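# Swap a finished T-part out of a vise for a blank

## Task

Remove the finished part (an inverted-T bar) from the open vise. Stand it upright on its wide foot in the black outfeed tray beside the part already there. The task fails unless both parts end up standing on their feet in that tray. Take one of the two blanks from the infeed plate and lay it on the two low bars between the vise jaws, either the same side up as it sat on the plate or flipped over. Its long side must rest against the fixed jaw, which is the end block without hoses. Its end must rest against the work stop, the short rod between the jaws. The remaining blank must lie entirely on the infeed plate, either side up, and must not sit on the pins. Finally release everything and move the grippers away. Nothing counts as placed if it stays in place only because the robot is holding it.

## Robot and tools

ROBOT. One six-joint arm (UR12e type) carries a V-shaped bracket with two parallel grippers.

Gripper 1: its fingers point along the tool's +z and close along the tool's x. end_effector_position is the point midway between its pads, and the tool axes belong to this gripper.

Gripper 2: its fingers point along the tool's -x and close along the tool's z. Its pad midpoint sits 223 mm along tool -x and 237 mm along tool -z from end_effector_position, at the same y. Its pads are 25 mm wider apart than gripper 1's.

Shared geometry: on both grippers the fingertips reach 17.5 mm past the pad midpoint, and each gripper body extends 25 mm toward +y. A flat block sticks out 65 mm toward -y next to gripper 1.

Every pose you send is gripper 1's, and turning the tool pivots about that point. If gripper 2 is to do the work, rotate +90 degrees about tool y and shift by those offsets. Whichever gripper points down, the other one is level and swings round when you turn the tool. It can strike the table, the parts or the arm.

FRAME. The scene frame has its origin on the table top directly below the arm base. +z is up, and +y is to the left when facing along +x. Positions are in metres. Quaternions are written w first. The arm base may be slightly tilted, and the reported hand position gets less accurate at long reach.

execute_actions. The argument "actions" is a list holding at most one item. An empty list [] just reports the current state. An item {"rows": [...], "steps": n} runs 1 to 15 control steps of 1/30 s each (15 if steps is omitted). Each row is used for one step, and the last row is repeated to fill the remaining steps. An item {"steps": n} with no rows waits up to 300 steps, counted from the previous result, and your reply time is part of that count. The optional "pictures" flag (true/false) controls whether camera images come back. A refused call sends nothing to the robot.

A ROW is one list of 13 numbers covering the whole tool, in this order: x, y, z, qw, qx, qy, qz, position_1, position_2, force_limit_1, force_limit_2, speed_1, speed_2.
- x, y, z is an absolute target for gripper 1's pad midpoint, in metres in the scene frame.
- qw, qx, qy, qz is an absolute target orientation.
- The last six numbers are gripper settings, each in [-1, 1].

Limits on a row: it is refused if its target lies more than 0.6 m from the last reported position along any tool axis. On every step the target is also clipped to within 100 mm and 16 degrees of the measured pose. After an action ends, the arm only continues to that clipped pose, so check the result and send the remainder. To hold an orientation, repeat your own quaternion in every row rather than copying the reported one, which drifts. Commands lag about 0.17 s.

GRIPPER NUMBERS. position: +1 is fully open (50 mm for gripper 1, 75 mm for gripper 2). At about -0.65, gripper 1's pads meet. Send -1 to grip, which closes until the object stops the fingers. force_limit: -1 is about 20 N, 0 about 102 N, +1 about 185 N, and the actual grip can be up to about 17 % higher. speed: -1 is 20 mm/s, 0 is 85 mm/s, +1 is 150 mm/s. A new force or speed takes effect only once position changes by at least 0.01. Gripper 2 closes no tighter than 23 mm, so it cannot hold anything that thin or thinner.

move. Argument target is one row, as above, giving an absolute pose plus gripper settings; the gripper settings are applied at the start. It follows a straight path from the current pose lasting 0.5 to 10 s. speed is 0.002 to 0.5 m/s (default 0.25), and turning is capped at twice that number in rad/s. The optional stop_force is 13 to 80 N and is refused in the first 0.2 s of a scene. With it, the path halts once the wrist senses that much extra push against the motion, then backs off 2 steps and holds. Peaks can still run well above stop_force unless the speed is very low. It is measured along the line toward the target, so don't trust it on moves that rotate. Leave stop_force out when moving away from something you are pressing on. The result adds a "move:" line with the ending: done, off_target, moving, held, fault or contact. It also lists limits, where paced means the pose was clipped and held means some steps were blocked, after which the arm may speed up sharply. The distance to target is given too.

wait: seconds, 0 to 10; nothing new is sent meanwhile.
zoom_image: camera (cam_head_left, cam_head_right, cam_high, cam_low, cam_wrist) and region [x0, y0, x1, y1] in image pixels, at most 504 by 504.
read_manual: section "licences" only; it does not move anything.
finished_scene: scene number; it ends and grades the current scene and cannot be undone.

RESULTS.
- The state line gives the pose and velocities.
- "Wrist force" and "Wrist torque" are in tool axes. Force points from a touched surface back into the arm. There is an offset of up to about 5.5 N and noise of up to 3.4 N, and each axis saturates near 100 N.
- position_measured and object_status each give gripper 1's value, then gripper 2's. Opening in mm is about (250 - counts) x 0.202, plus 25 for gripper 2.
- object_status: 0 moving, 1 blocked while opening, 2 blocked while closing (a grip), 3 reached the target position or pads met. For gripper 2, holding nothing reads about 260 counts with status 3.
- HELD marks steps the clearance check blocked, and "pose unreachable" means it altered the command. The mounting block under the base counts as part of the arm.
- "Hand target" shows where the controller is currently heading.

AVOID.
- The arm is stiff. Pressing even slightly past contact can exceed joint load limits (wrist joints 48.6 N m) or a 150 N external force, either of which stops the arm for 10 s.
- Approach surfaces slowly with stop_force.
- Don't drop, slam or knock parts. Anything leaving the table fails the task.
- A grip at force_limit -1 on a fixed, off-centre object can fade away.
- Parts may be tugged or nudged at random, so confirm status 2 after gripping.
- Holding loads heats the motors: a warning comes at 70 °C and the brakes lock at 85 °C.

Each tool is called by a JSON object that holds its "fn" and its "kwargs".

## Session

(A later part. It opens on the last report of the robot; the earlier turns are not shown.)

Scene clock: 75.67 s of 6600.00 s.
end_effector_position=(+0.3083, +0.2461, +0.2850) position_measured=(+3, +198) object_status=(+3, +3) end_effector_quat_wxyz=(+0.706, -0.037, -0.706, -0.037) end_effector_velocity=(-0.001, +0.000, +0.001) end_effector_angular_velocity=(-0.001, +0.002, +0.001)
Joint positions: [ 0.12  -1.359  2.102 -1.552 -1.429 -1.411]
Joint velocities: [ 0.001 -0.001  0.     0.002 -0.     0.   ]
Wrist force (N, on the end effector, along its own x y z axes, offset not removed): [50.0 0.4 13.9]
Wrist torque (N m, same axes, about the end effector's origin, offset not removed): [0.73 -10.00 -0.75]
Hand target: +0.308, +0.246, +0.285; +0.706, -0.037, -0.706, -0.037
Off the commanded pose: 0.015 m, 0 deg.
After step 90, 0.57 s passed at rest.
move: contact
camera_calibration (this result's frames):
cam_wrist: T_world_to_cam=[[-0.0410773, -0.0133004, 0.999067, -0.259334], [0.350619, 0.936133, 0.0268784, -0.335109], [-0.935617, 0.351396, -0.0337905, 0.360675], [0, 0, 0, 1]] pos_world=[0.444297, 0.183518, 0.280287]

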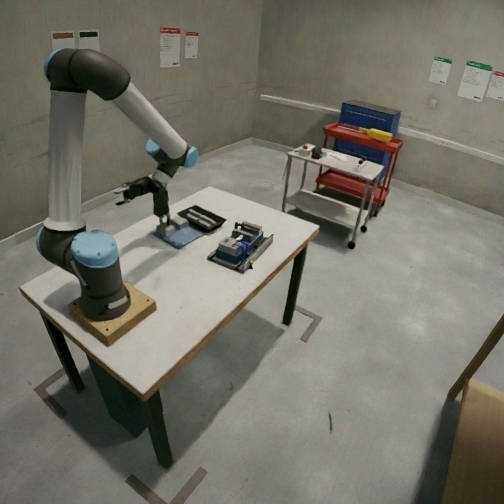

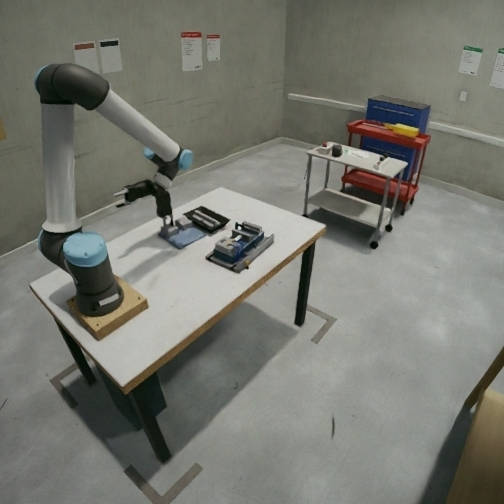

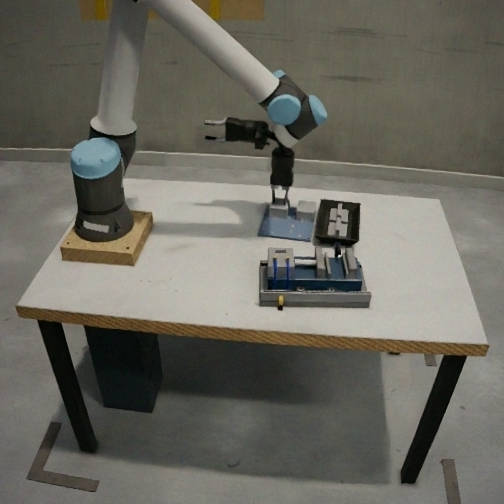

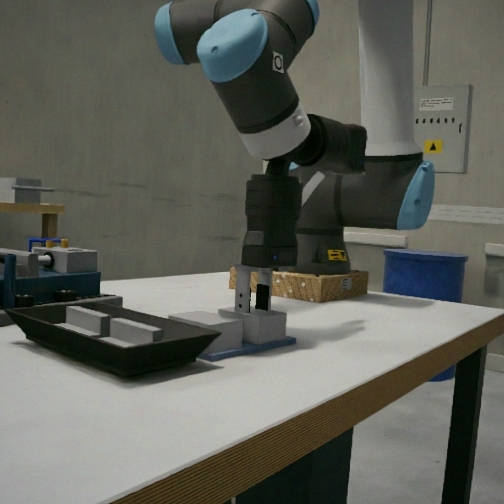

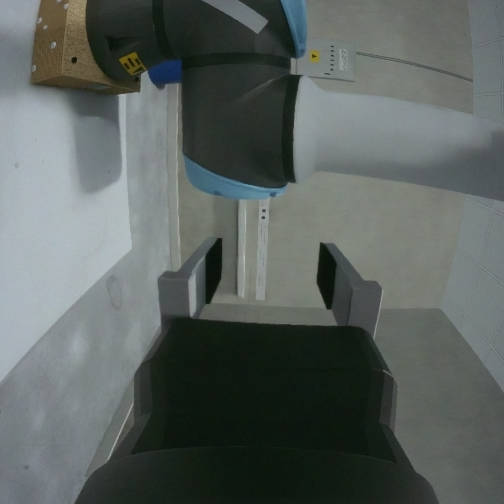

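{"fn": "move", "kwargs": {"target": [0.3093,0.2463,0.288,0.706,-0.037,-0.706,-0.037,1,-0.3,0,0,0,1], "speed": 0.02}}

{"fn": "move", "kwargs": {"target": [0.3093,0.2463,0.288,0.706,-0.037,-0.706,-0.037,1,1,0,0,0,1]}}

{"fn": "move", "kwargs": {"target": [0.3093,0.2463,0.272,0.706,-0.037,-0.706,-0.037,1,1,0,0,0,1], "speed": 0.02}}

{"fn": "move", "kwargs": {"target": [0.3093,0.2463,0.272,0.706,-0.037,-0.706,-0.037,1,-1,0,0,0,-0.7]}}

{"fn": "move", "kwargs": {"target": [0.3093,0.2463,0.39,0.706,-0.037,-0.706,-0.037,1,-1,0,0,0,-0.7], "speed": 0.12}}

{"fn": "move", "kwargs": {"target": [0.484,-0.168,0.39,0.707,0.0092,-0.707,0.0092,1,-1,0,0,0,-0.7]}}

{"fn": "move", "kwargs": {"target": [0.484,-0.168,0.365,0.707,0.0092,-0.707,0.0092,1,-1,0,0,0,-0.7], "speed": 0.03}}

{"fn": "zoom_image", "kwargs": {"camera": "cam_high", "region": [295,215,375,295]}}

Scene clock: 84.60 s of 6600.00 s.
end_effector_position=(+0.3093, +0.2463, +0.2879) position_measured=(+3, +198) object_status=(+3, +3) end_effector_quat_wxyz=(+0.706, -0.037, -0.706, -0.037) end_effector_velocity=(+0.000, -0.000, +0.001) end_effector_angular_velocity=(-0.000, +0.000, +0.003)
Joint positions: [ 0.12  -1.361  2.098 -1.546 -1.429 -1.41 ]
Joint velocities: [ 0.001 -0.001 -0.001  0.002 -0.002 -0.001]
Wrist force (N, on the end effector, along its own x y z axes, offset not removed): [5.5 1.1 1.4]
Wrist torque (N m, same axes, about the end effector's origin, offset not removed): [0.54 -1.06 -0.33]
Hand target: +0.309, +0.246, +0.288; +0.706, -0.037, -0.706, -0.037
Off the commanded pose: 0.000 m, 0 deg.
After step 90, 5.23 s passed at rest.
move: done
camera_calibration (this result's frames):
cam_wrist: T_world_to_cam=[[-0.0411186, -0.0128765, 0.999071, -0.262288], [0.351078, 0.935971, 0.0265125, -0.335673], [-0.935443, 0.351842, -0.0339652, 0.361547], [0, 0, 0, 1]] pos_world=[0.445269, 0.183596, 0.283224]

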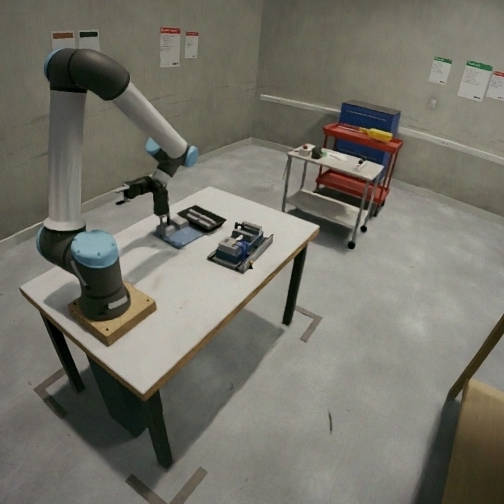

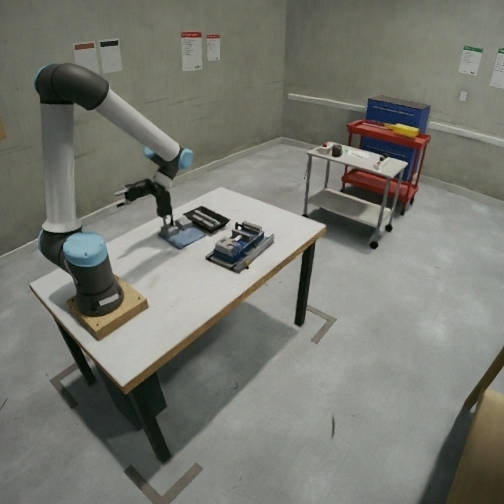

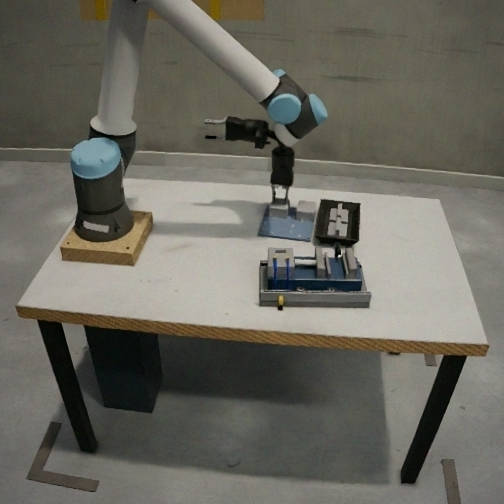

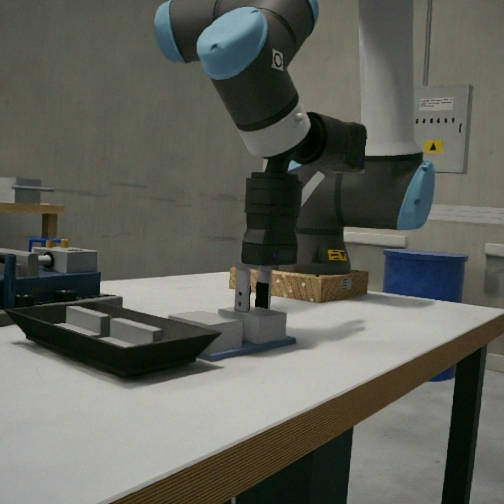

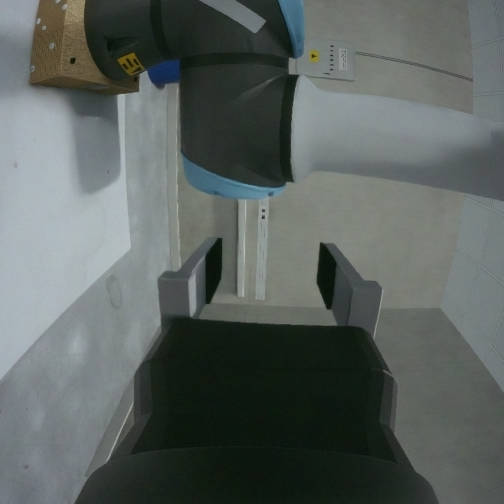

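Scene clock: 85.30 s of 6600.00 s.
end_effector_position=(+0.3093, +0.2463, +0.2880) position_measured=(+3, +3) object_status=(+3, +3) end_effector_quat_wxyz=(+0.706, -0.037, -0.706, -0.037) end_effector_velocity=(-0.001, +0.001, -0.000) end_effector_angular_velocity=(+0.002, +0.001, -0.000)
Joint positions: [ 0.12  -1.362  2.098 -1.546 -1.429 -1.41 ]
Joint velocities: [ 0.001 -0.     0.001  0.     0.002 -0.001]
Wrist force (N, on the end effector, along its own x y z axes, offset not removed): [8.5 5.1 0.9]
Wrist torque (N m, same axes, about the end effector's origin, offset not removed): [1.56 -1.78 -0.45]
Hand target: +0.309, +0.246, +0.288; +0.706, -0.037, -0.706, -0.037
Off the commanded pose: 0.000 m, 0 deg.
move: done
camera_calibration (this result's frames):
cam_wrist: T_world_to_cam=[[-0.0411153, -0.0128585, 0.999072, -0.262401], [0.351097, 0.935964, 0.0264952, -0.335695], [-0.935436, 0.351861, -0.0339679, 0.361579], [0, 0, 0, 1]] pos_world=[0.445307, 0.183598, 0.283334]

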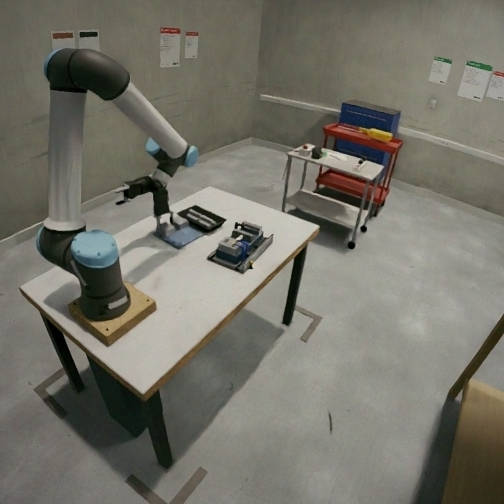

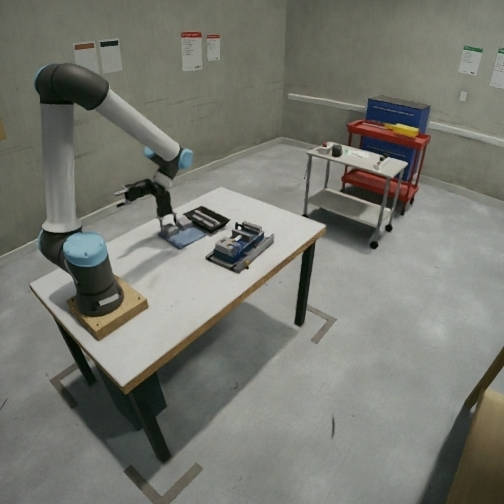

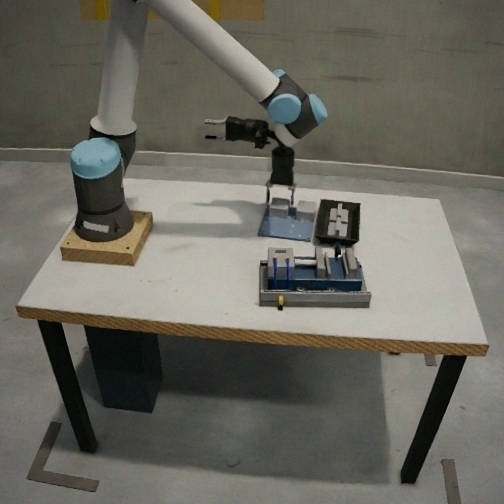

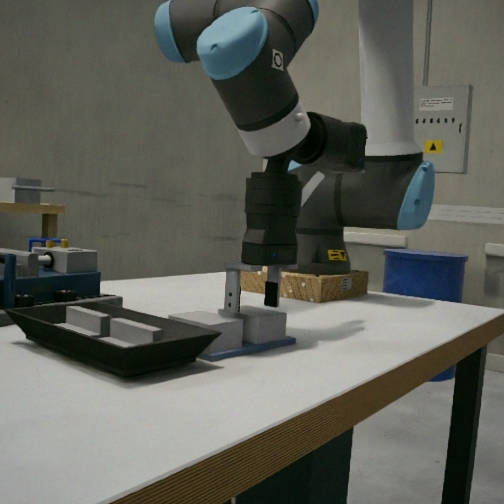

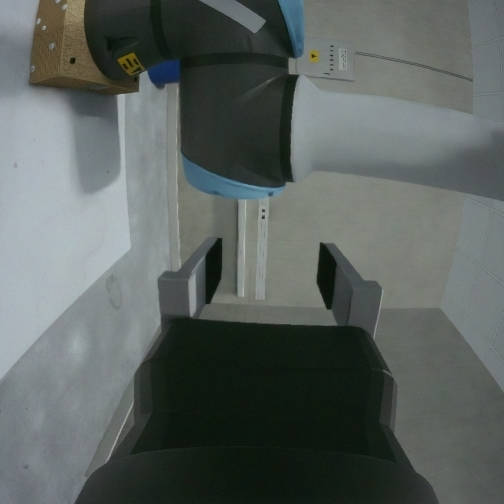

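Scene clock: 86.40 s of 6600.00 s.
end_effector_position=(+0.3093, +0.2463, +0.2722) position_measured=(+3, +3) object_status=(+3, +3) end_effector_quat_wxyz=(+0.706, -0.037, -0.706, -0.037) end_effector_velocity=(+0.000, -0.000, -0.002) end_effector_angular_velocity=(-0.000, -0.000, -0.001)
Joint positions: [ 0.119 -1.341  2.109 -1.577 -1.429 -1.41 ]
Joint velocities: [-0.001  0.003  0.001 -0.004  0.     0.   ]
Wrist force (N, on the end effector, along its own x y z axes, offset not removed): [4.0 -0.7 -5.2]
Wrist torque (N m, same axes, about the end effector's origin, offset not removed): [-0.04 -0.95 -0.16]
Hand target: +0.309, +0.246, +0.272; +0.706, -0.037, -0.706, -0.037
Off the commanded pose: 0.000 m, 0 deg.
move: done
camera_calibration (this result's frames):
cam_wrist: T_world_to_cam=[[-0.0411113, -0.0128777, 0.999072, -0.246628], [0.351117, 0.935956, 0.0265124, -0.33529], [-0.935429, 0.351881, -0.0339568, 0.361026], [0, 0, 0, 1]] pos_world=[0.445301, 0.183602, 0.267547]

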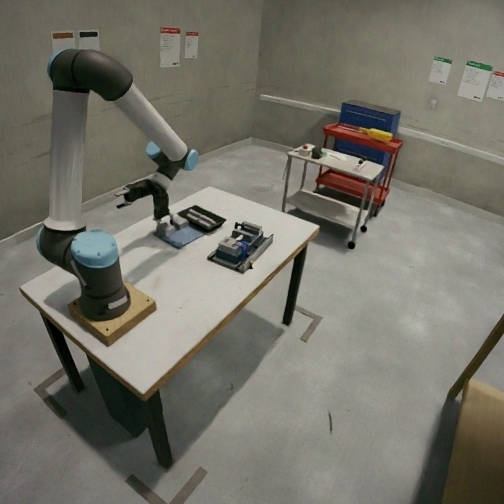

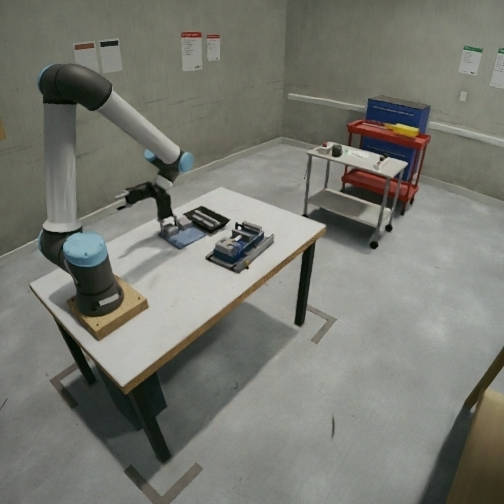

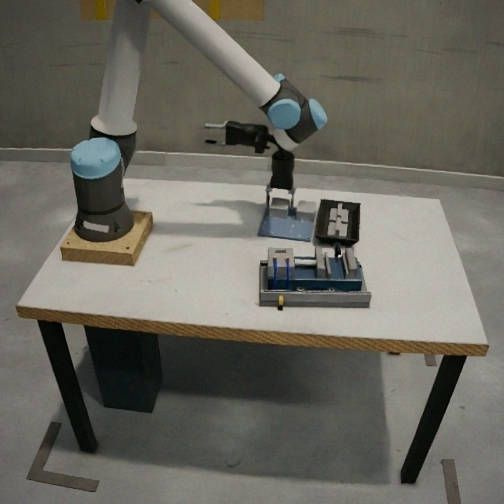

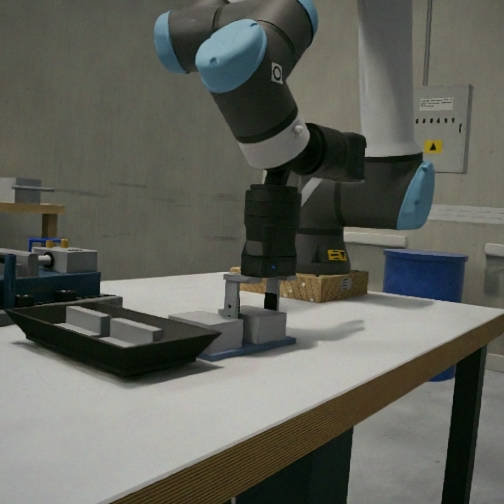

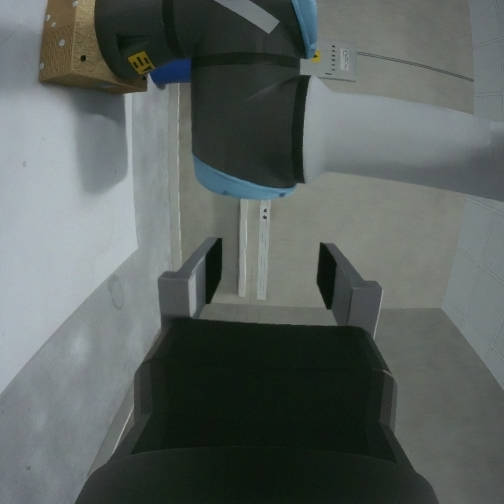

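Scene clock: 87.10 s of 6600.00 s.
end_effector_position=(+0.3093, +0.2463, +0.2720) position_measured=(+3, +83) object_status=(+3, +2) end_effector_quat_wxyz=(+0.706, -0.037, -0.706, -0.037) end_effector_velocity=(-0.000, +0.000, -0.000) end_effector_angular_velocity=(+0.001, +0.000, -0.001)
Joint positions: [ 0.119 -1.341  2.109 -1.578 -1.429 -1.41 ]
Joint velocities: [-0.001  0.     0.    -0.     0.001 -0.   ]
Wrist force (N, on the end effector, along its own x y z axes, offset not removed): [9.8 -2.1 0.2]
Wrist torque (N m, same axes, about the end effector's origin, offset not removed): [-0.17 -1.67 -0.17]
Hand target: +0.309, +0.246, +0.272; +0.706, -0.037, -0.706, -0.037
Off the commanded pose: 0.000 m, 0 deg.
move: done
camera_calibration (this result's frames):
cam_wrist: T_world_to_cam=[[-0.0411286, -0.0128755, 0.999071, -0.246427], [0.351115, 0.935957, 0.0265164, -0.335287], [-0.935429, 0.351879, -0.0339738, 0.361031], [0, 0, 0, 1]] pos_world=[0.445308, 0.183602, 0.267354]

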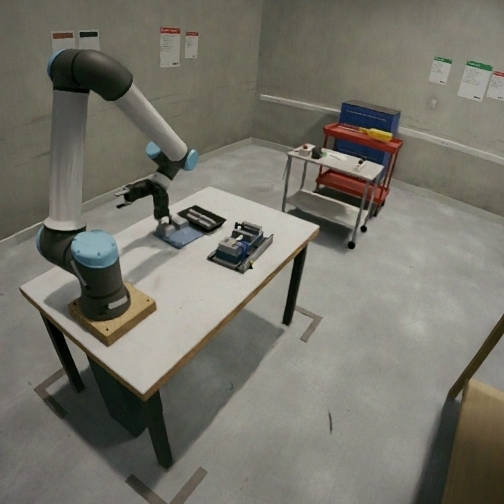

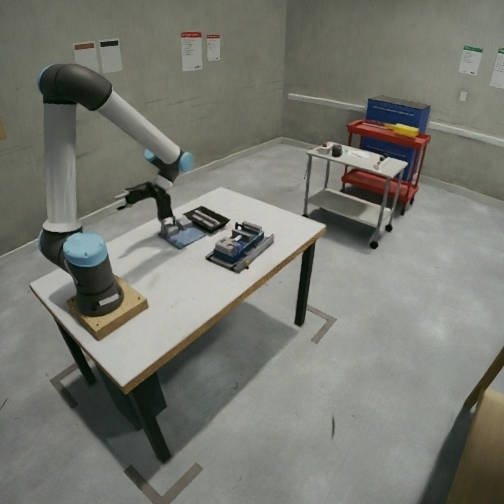

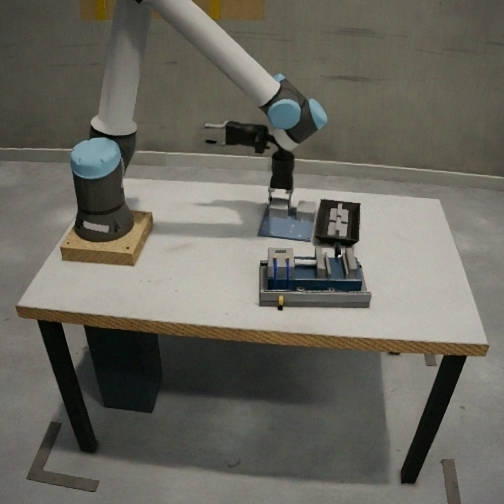

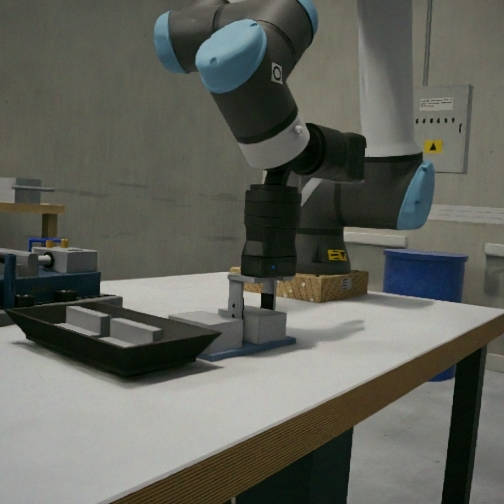

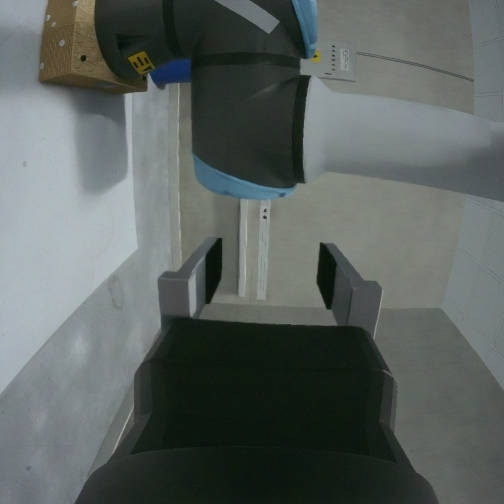

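Scene clock: 88.57 s of 6600.00 s.
end_effector_position=(+0.3093, +0.2463, +0.3898) position_measured=(+3, +83) object_status=(+3, +2) end_effector_quat_wxyz=(+0.706, -0.037, -0.706, -0.037) end_effector_velocity=(-0.000, +0.000, +0.002) end_effector_angular_velocity=(-0.000, +0.000, +0.001)
Joint positions: [ 0.122 -1.474  2.012 -1.347 -1.428 -1.409]
Joint velocities: [ 0.001 -0.002 -0.002  0.005  0.     0.   ]
Wrist force (N, on the end effector, along its own x y z axes, offset not removed): [-1.3 -0.4 0.4]
Wrist torque (N m, same axes, about the end effector's origin, offset not removed): [0.41 0.61 -0.16]
Hand target: +0.309, +0.246, +0.390; +0.706, -0.037, -0.706, -0.037
Off the commanded pose: 0.000 m, 0 deg.
move: done
camera_calibration (this result's frames):
cam_wrist: T_world_to_cam=[[-0.041107, -0.0128763, 0.999072, -0.364086], [0.351128, 0.935952, 0.02651, -0.338427], [-0.935425, 0.351892, -0.0339529, 0.365039], [0, 0, 0, 1]] pos_world=[0.445331, 0.183609, 0.385114]

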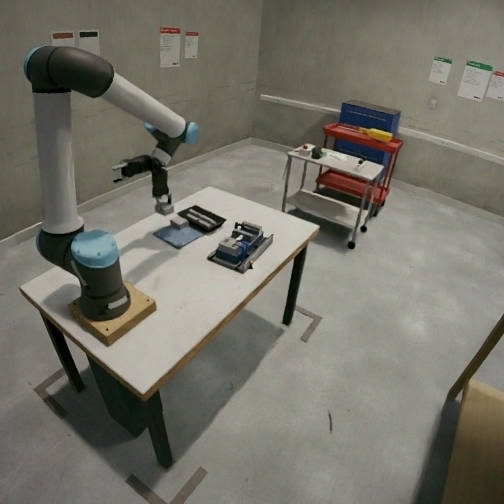

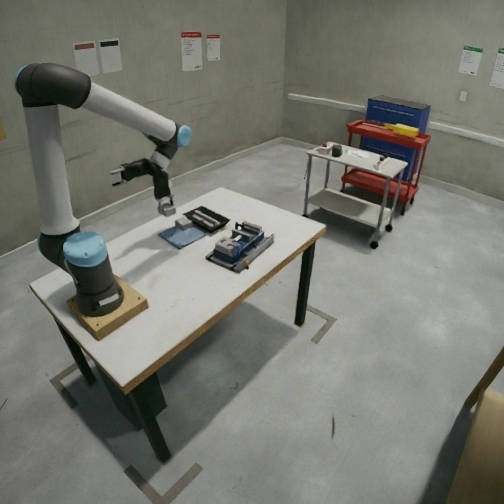

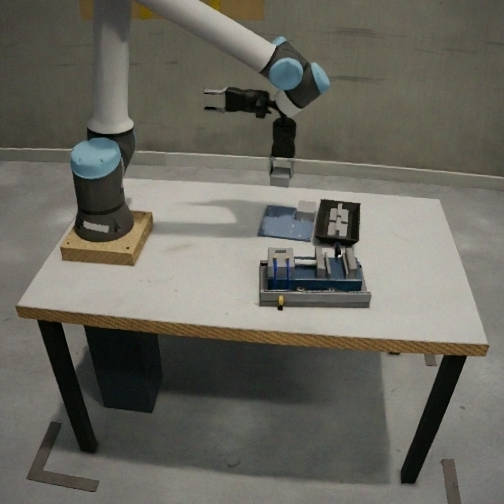

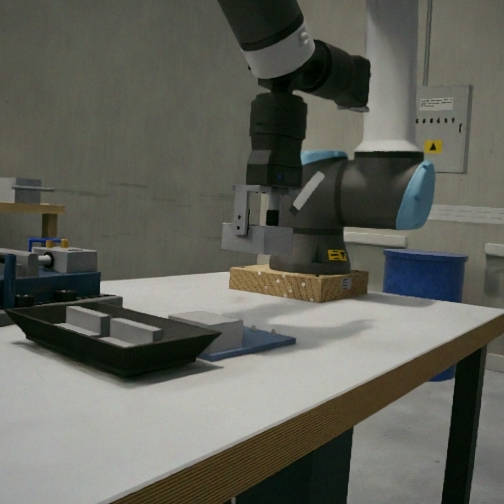

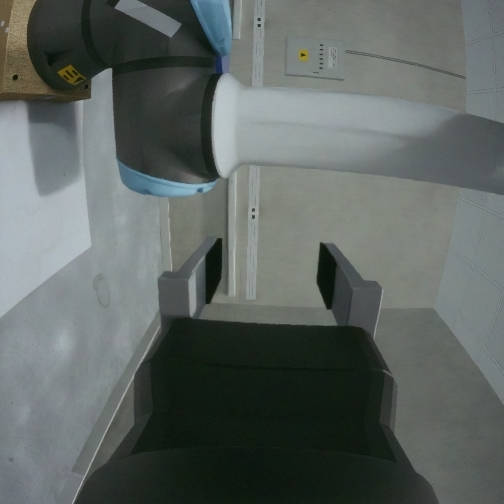

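Scene clock: 90.97 s of 6600.00 s.
end_effector_position=(+0.4843, -0.1679, +0.3901) position_measured=(+3, +83) object_status=(+3, +2) end_effector_quat_wxyz=(+0.707, +0.009, -0.707, +0.009) end_effector_velocity=(+0.001, -0.002, +0.000) end_effector_angular_velocity=(+0.000, -0.001, -0.001)
Joint positions: [-0.373 -1.269  1.75  -1.324 -1.861 -1.865]
Joint velocities: [-0.002  0.002 -0.003  0.    -0.    -0.001]
Wrist force (N, on the end effector, along its own x y z axes, offset not removed): [-1.8 -1.8 -0.6]
Wrist torque (N m, same axes, about the end effector's origin, offset not removed): [0.01 0.40 -0.05]
Hand target: +0.484, -0.168, +0.390; +0.707, +0.009, -0.707, +0.009
Off the commanded pose: 0.000 m, 0 deg.
move: done
camera_calibration (this result's frames):
cam_wrist: T_world_to_cam=[[-0.0386418, -0.0174683, 0.9991, -0.364498], [0.226157, 0.97375, 0.0257721, 0.0549314], [-0.973324, 0.226949, -0.0336769, 0.671722], [0, 0, 0, 1]] pos_world=[0.627295, -0.212303, 0.385376]

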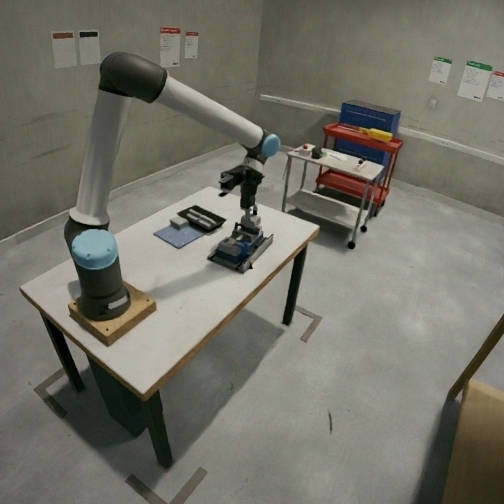

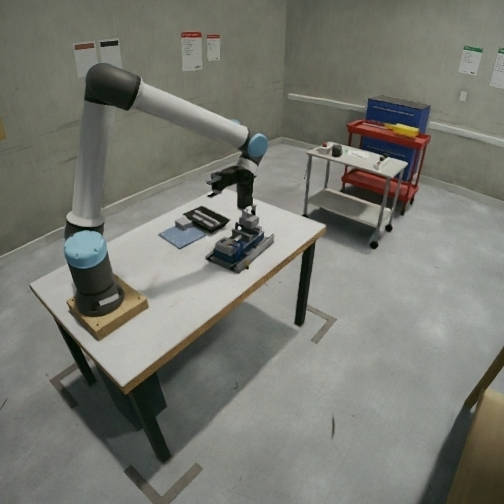

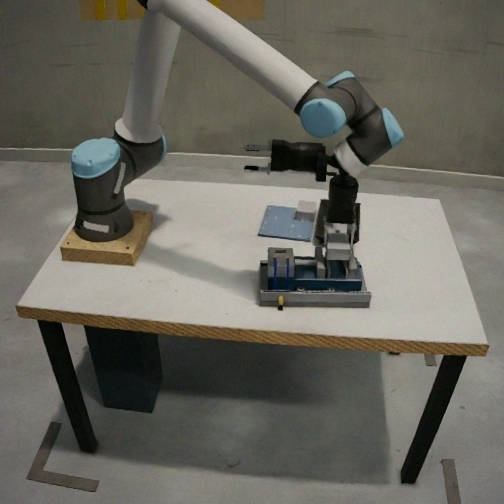

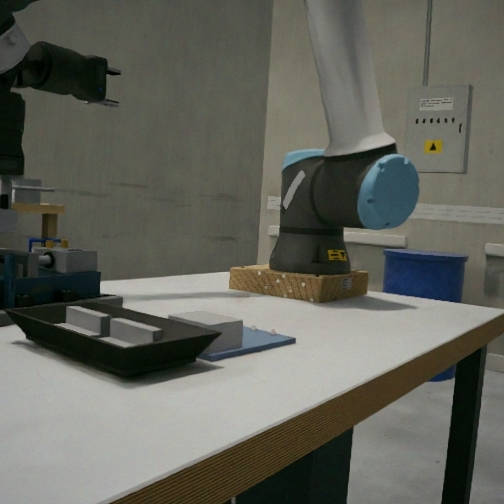

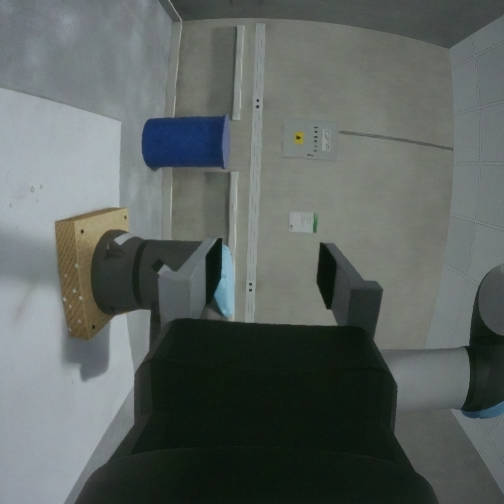

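Scene clock: 92.13 s of 6600.00 s.
end_effector_position=(+0.4840, -0.1680, +0.3652) position_measured=(+3, +83) object_status=(+3, +2) end_effector_quat_wxyz=(+0.707, +0.009, -0.707, +0.009) end_effector_velocity=(-0.000, -0.000, -0.002) end_effector_angular_velocity=(-0.000, +0.001, -0.000)
Joint positions: [-0.374 -1.249  1.772 -1.366 -1.861 -1.866]
Joint velocities: [-0.001  0.002  0.002 -0.004 -0.001  0.   ]
Wrist force (N, on the end effector, along its own x y z axes, offset not removed): [1.8 1.4 -2.8]
Wrist torque (N m, same axes, about the end effector's origin, offset not removed): [0.49 -0.43 -0.30]
Hand target: +0.484, -0.168, +0.365; +0.707, +0.009, -0.707, +0.009
Off the commanded pose: 0.000 m, 0 deg.
move: done
camera_calibration (this result's frames):
cam_wrist: T_world_to_cam=[[-0.039077, -0.0181233, 0.999072, -0.339578], [0.226101, 0.973743, 0.0265074, 0.0555215], [-0.97332, 0.226927, -0.0339533, 0.670734], [0, 0, 0, 1]] pos_world=[0.627015, -0.212426, 0.360564]

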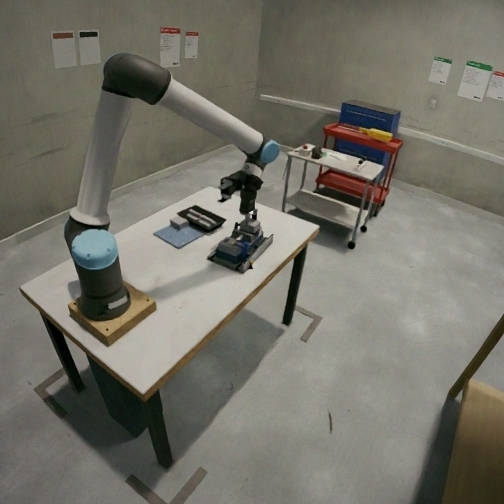

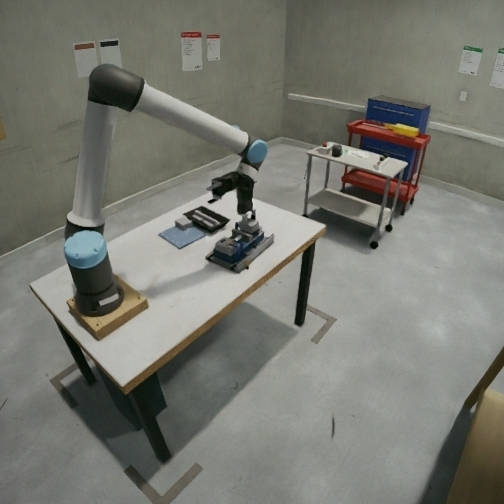

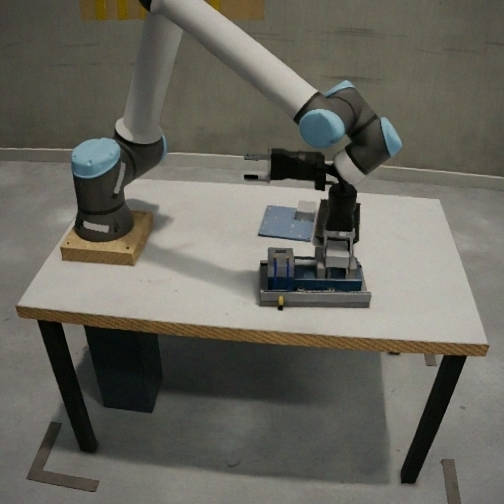

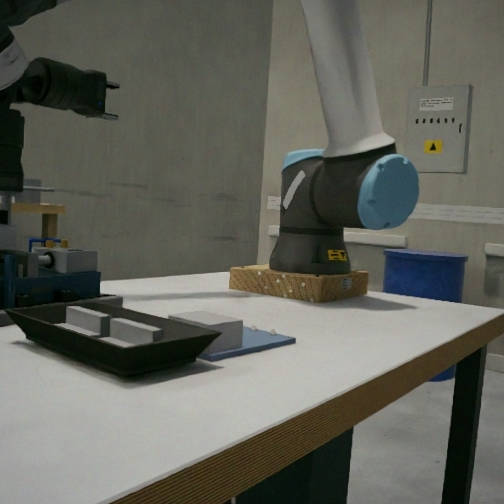

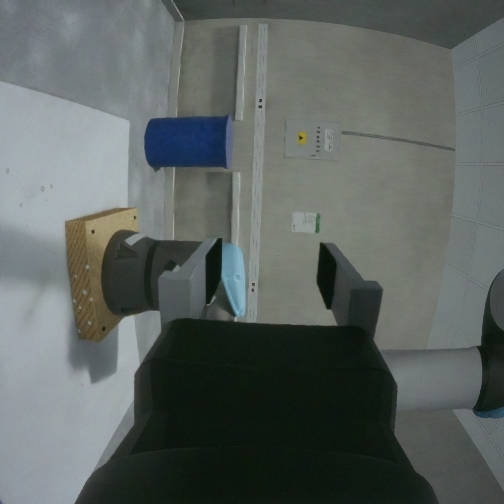

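Region (295, 215, 375, 295) of cam_high's 504x504 image, scaled by 6.300, with more detail than that image has.

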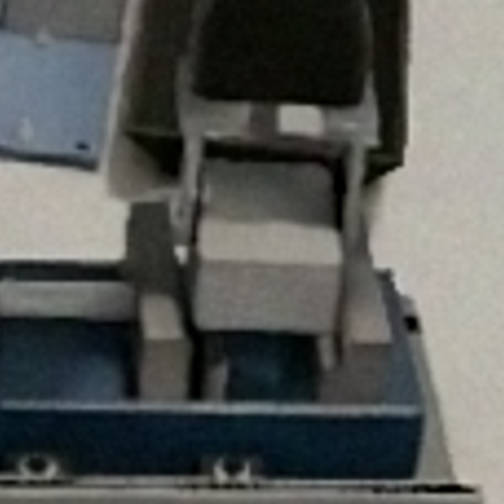

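{"fn": "move", "kwargs": {"target": [0.4835,-0.168,0.332,0.707,0.0092,-0.707,0.0092,1,-1,0,0,0,-0.7], "speed": 0.004, "stop_force": 14}}

{"fn": "zoom_image", "kwargs": {"camera": "cam_high", "region": [295,215,375,295]}}

Scene clock: 100.53 s of 6600.00 s.
end_effector_position=(+0.4837, -0.1680, +0.3440) position_measured=(+3, +83) object_status=(+3, +2) end_effector_quat_wxyz=(+0.707, +0.009, -0.707, +0.009) end_effector_velocity=(-0.001, +0.000, +0.000) end_effector_angular_velocity=(-0.000, +0.003, +0.001)
Joint positions: [-0.374 -1.231  1.79  -1.402 -1.861 -1.866]
Joint velocities: [ 0.     0.     0.001  0.002 -0.001  0.001]
Wrist force (N, on the end effector, along its own x y z axes, offset not removed): [29.4 4.8 -10.3]
Wrist torque (N m, same axes, about the end effector's origin, offset not removed): [1.60 -8.41 -1.00]
Hand target: +0.484, -0.168, +0.344; +0.707, +0.009, -0.707, +0.009
Off the commanded pose: 0.012 m, 0 deg.
move: contact
camera_calibration (this result's frames):
cam_wrist: T_world_to_cam=[[-0.0389806, -0.0181516, 0.999075, -0.318457], [0.226086, 0.973747, 0.0265125, 0.0561682], [-0.973327, 0.22691, -0.0338534, 0.669649], [0, 0, 0, 1]] pos_world=[0.626675, -0.212424, 0.339343]

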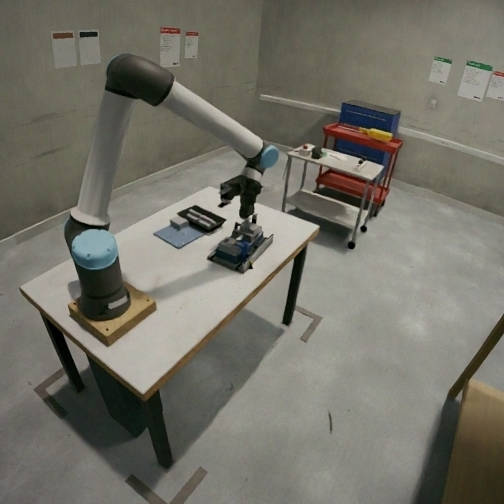

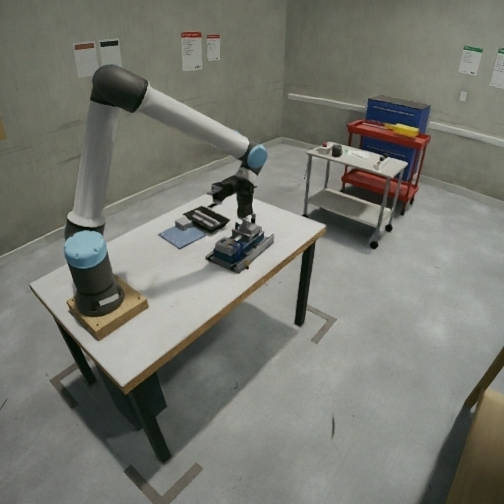

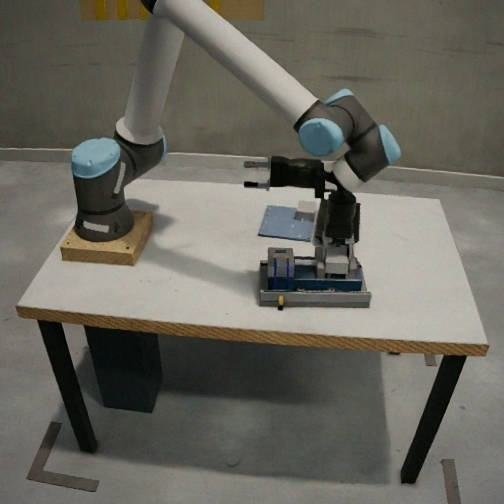

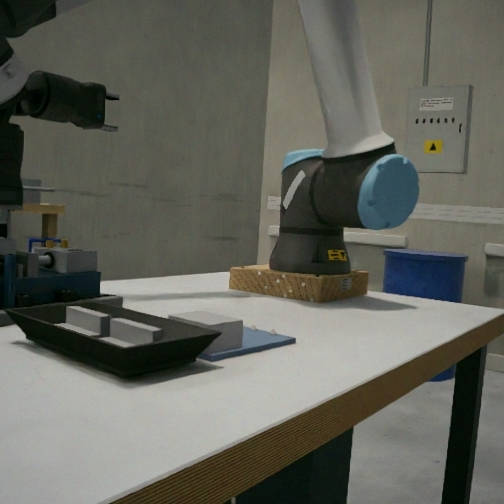

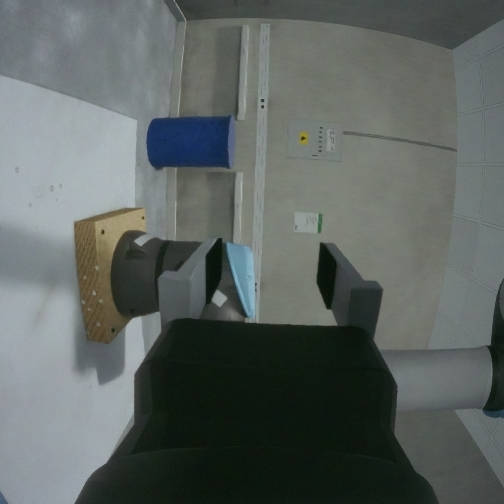

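Region (295, 215, 375, 295) of cam_high's 504x504 image, scaled by 6.300, with more detail than that image has.

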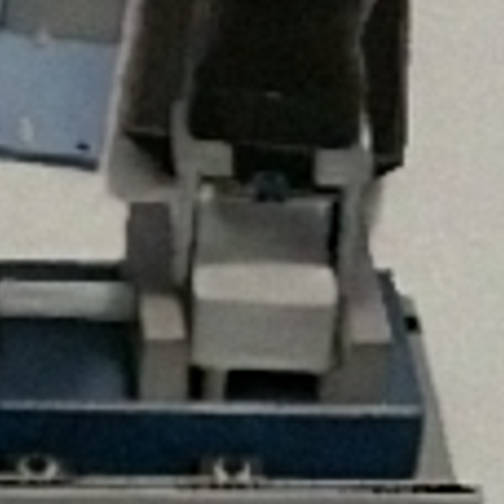

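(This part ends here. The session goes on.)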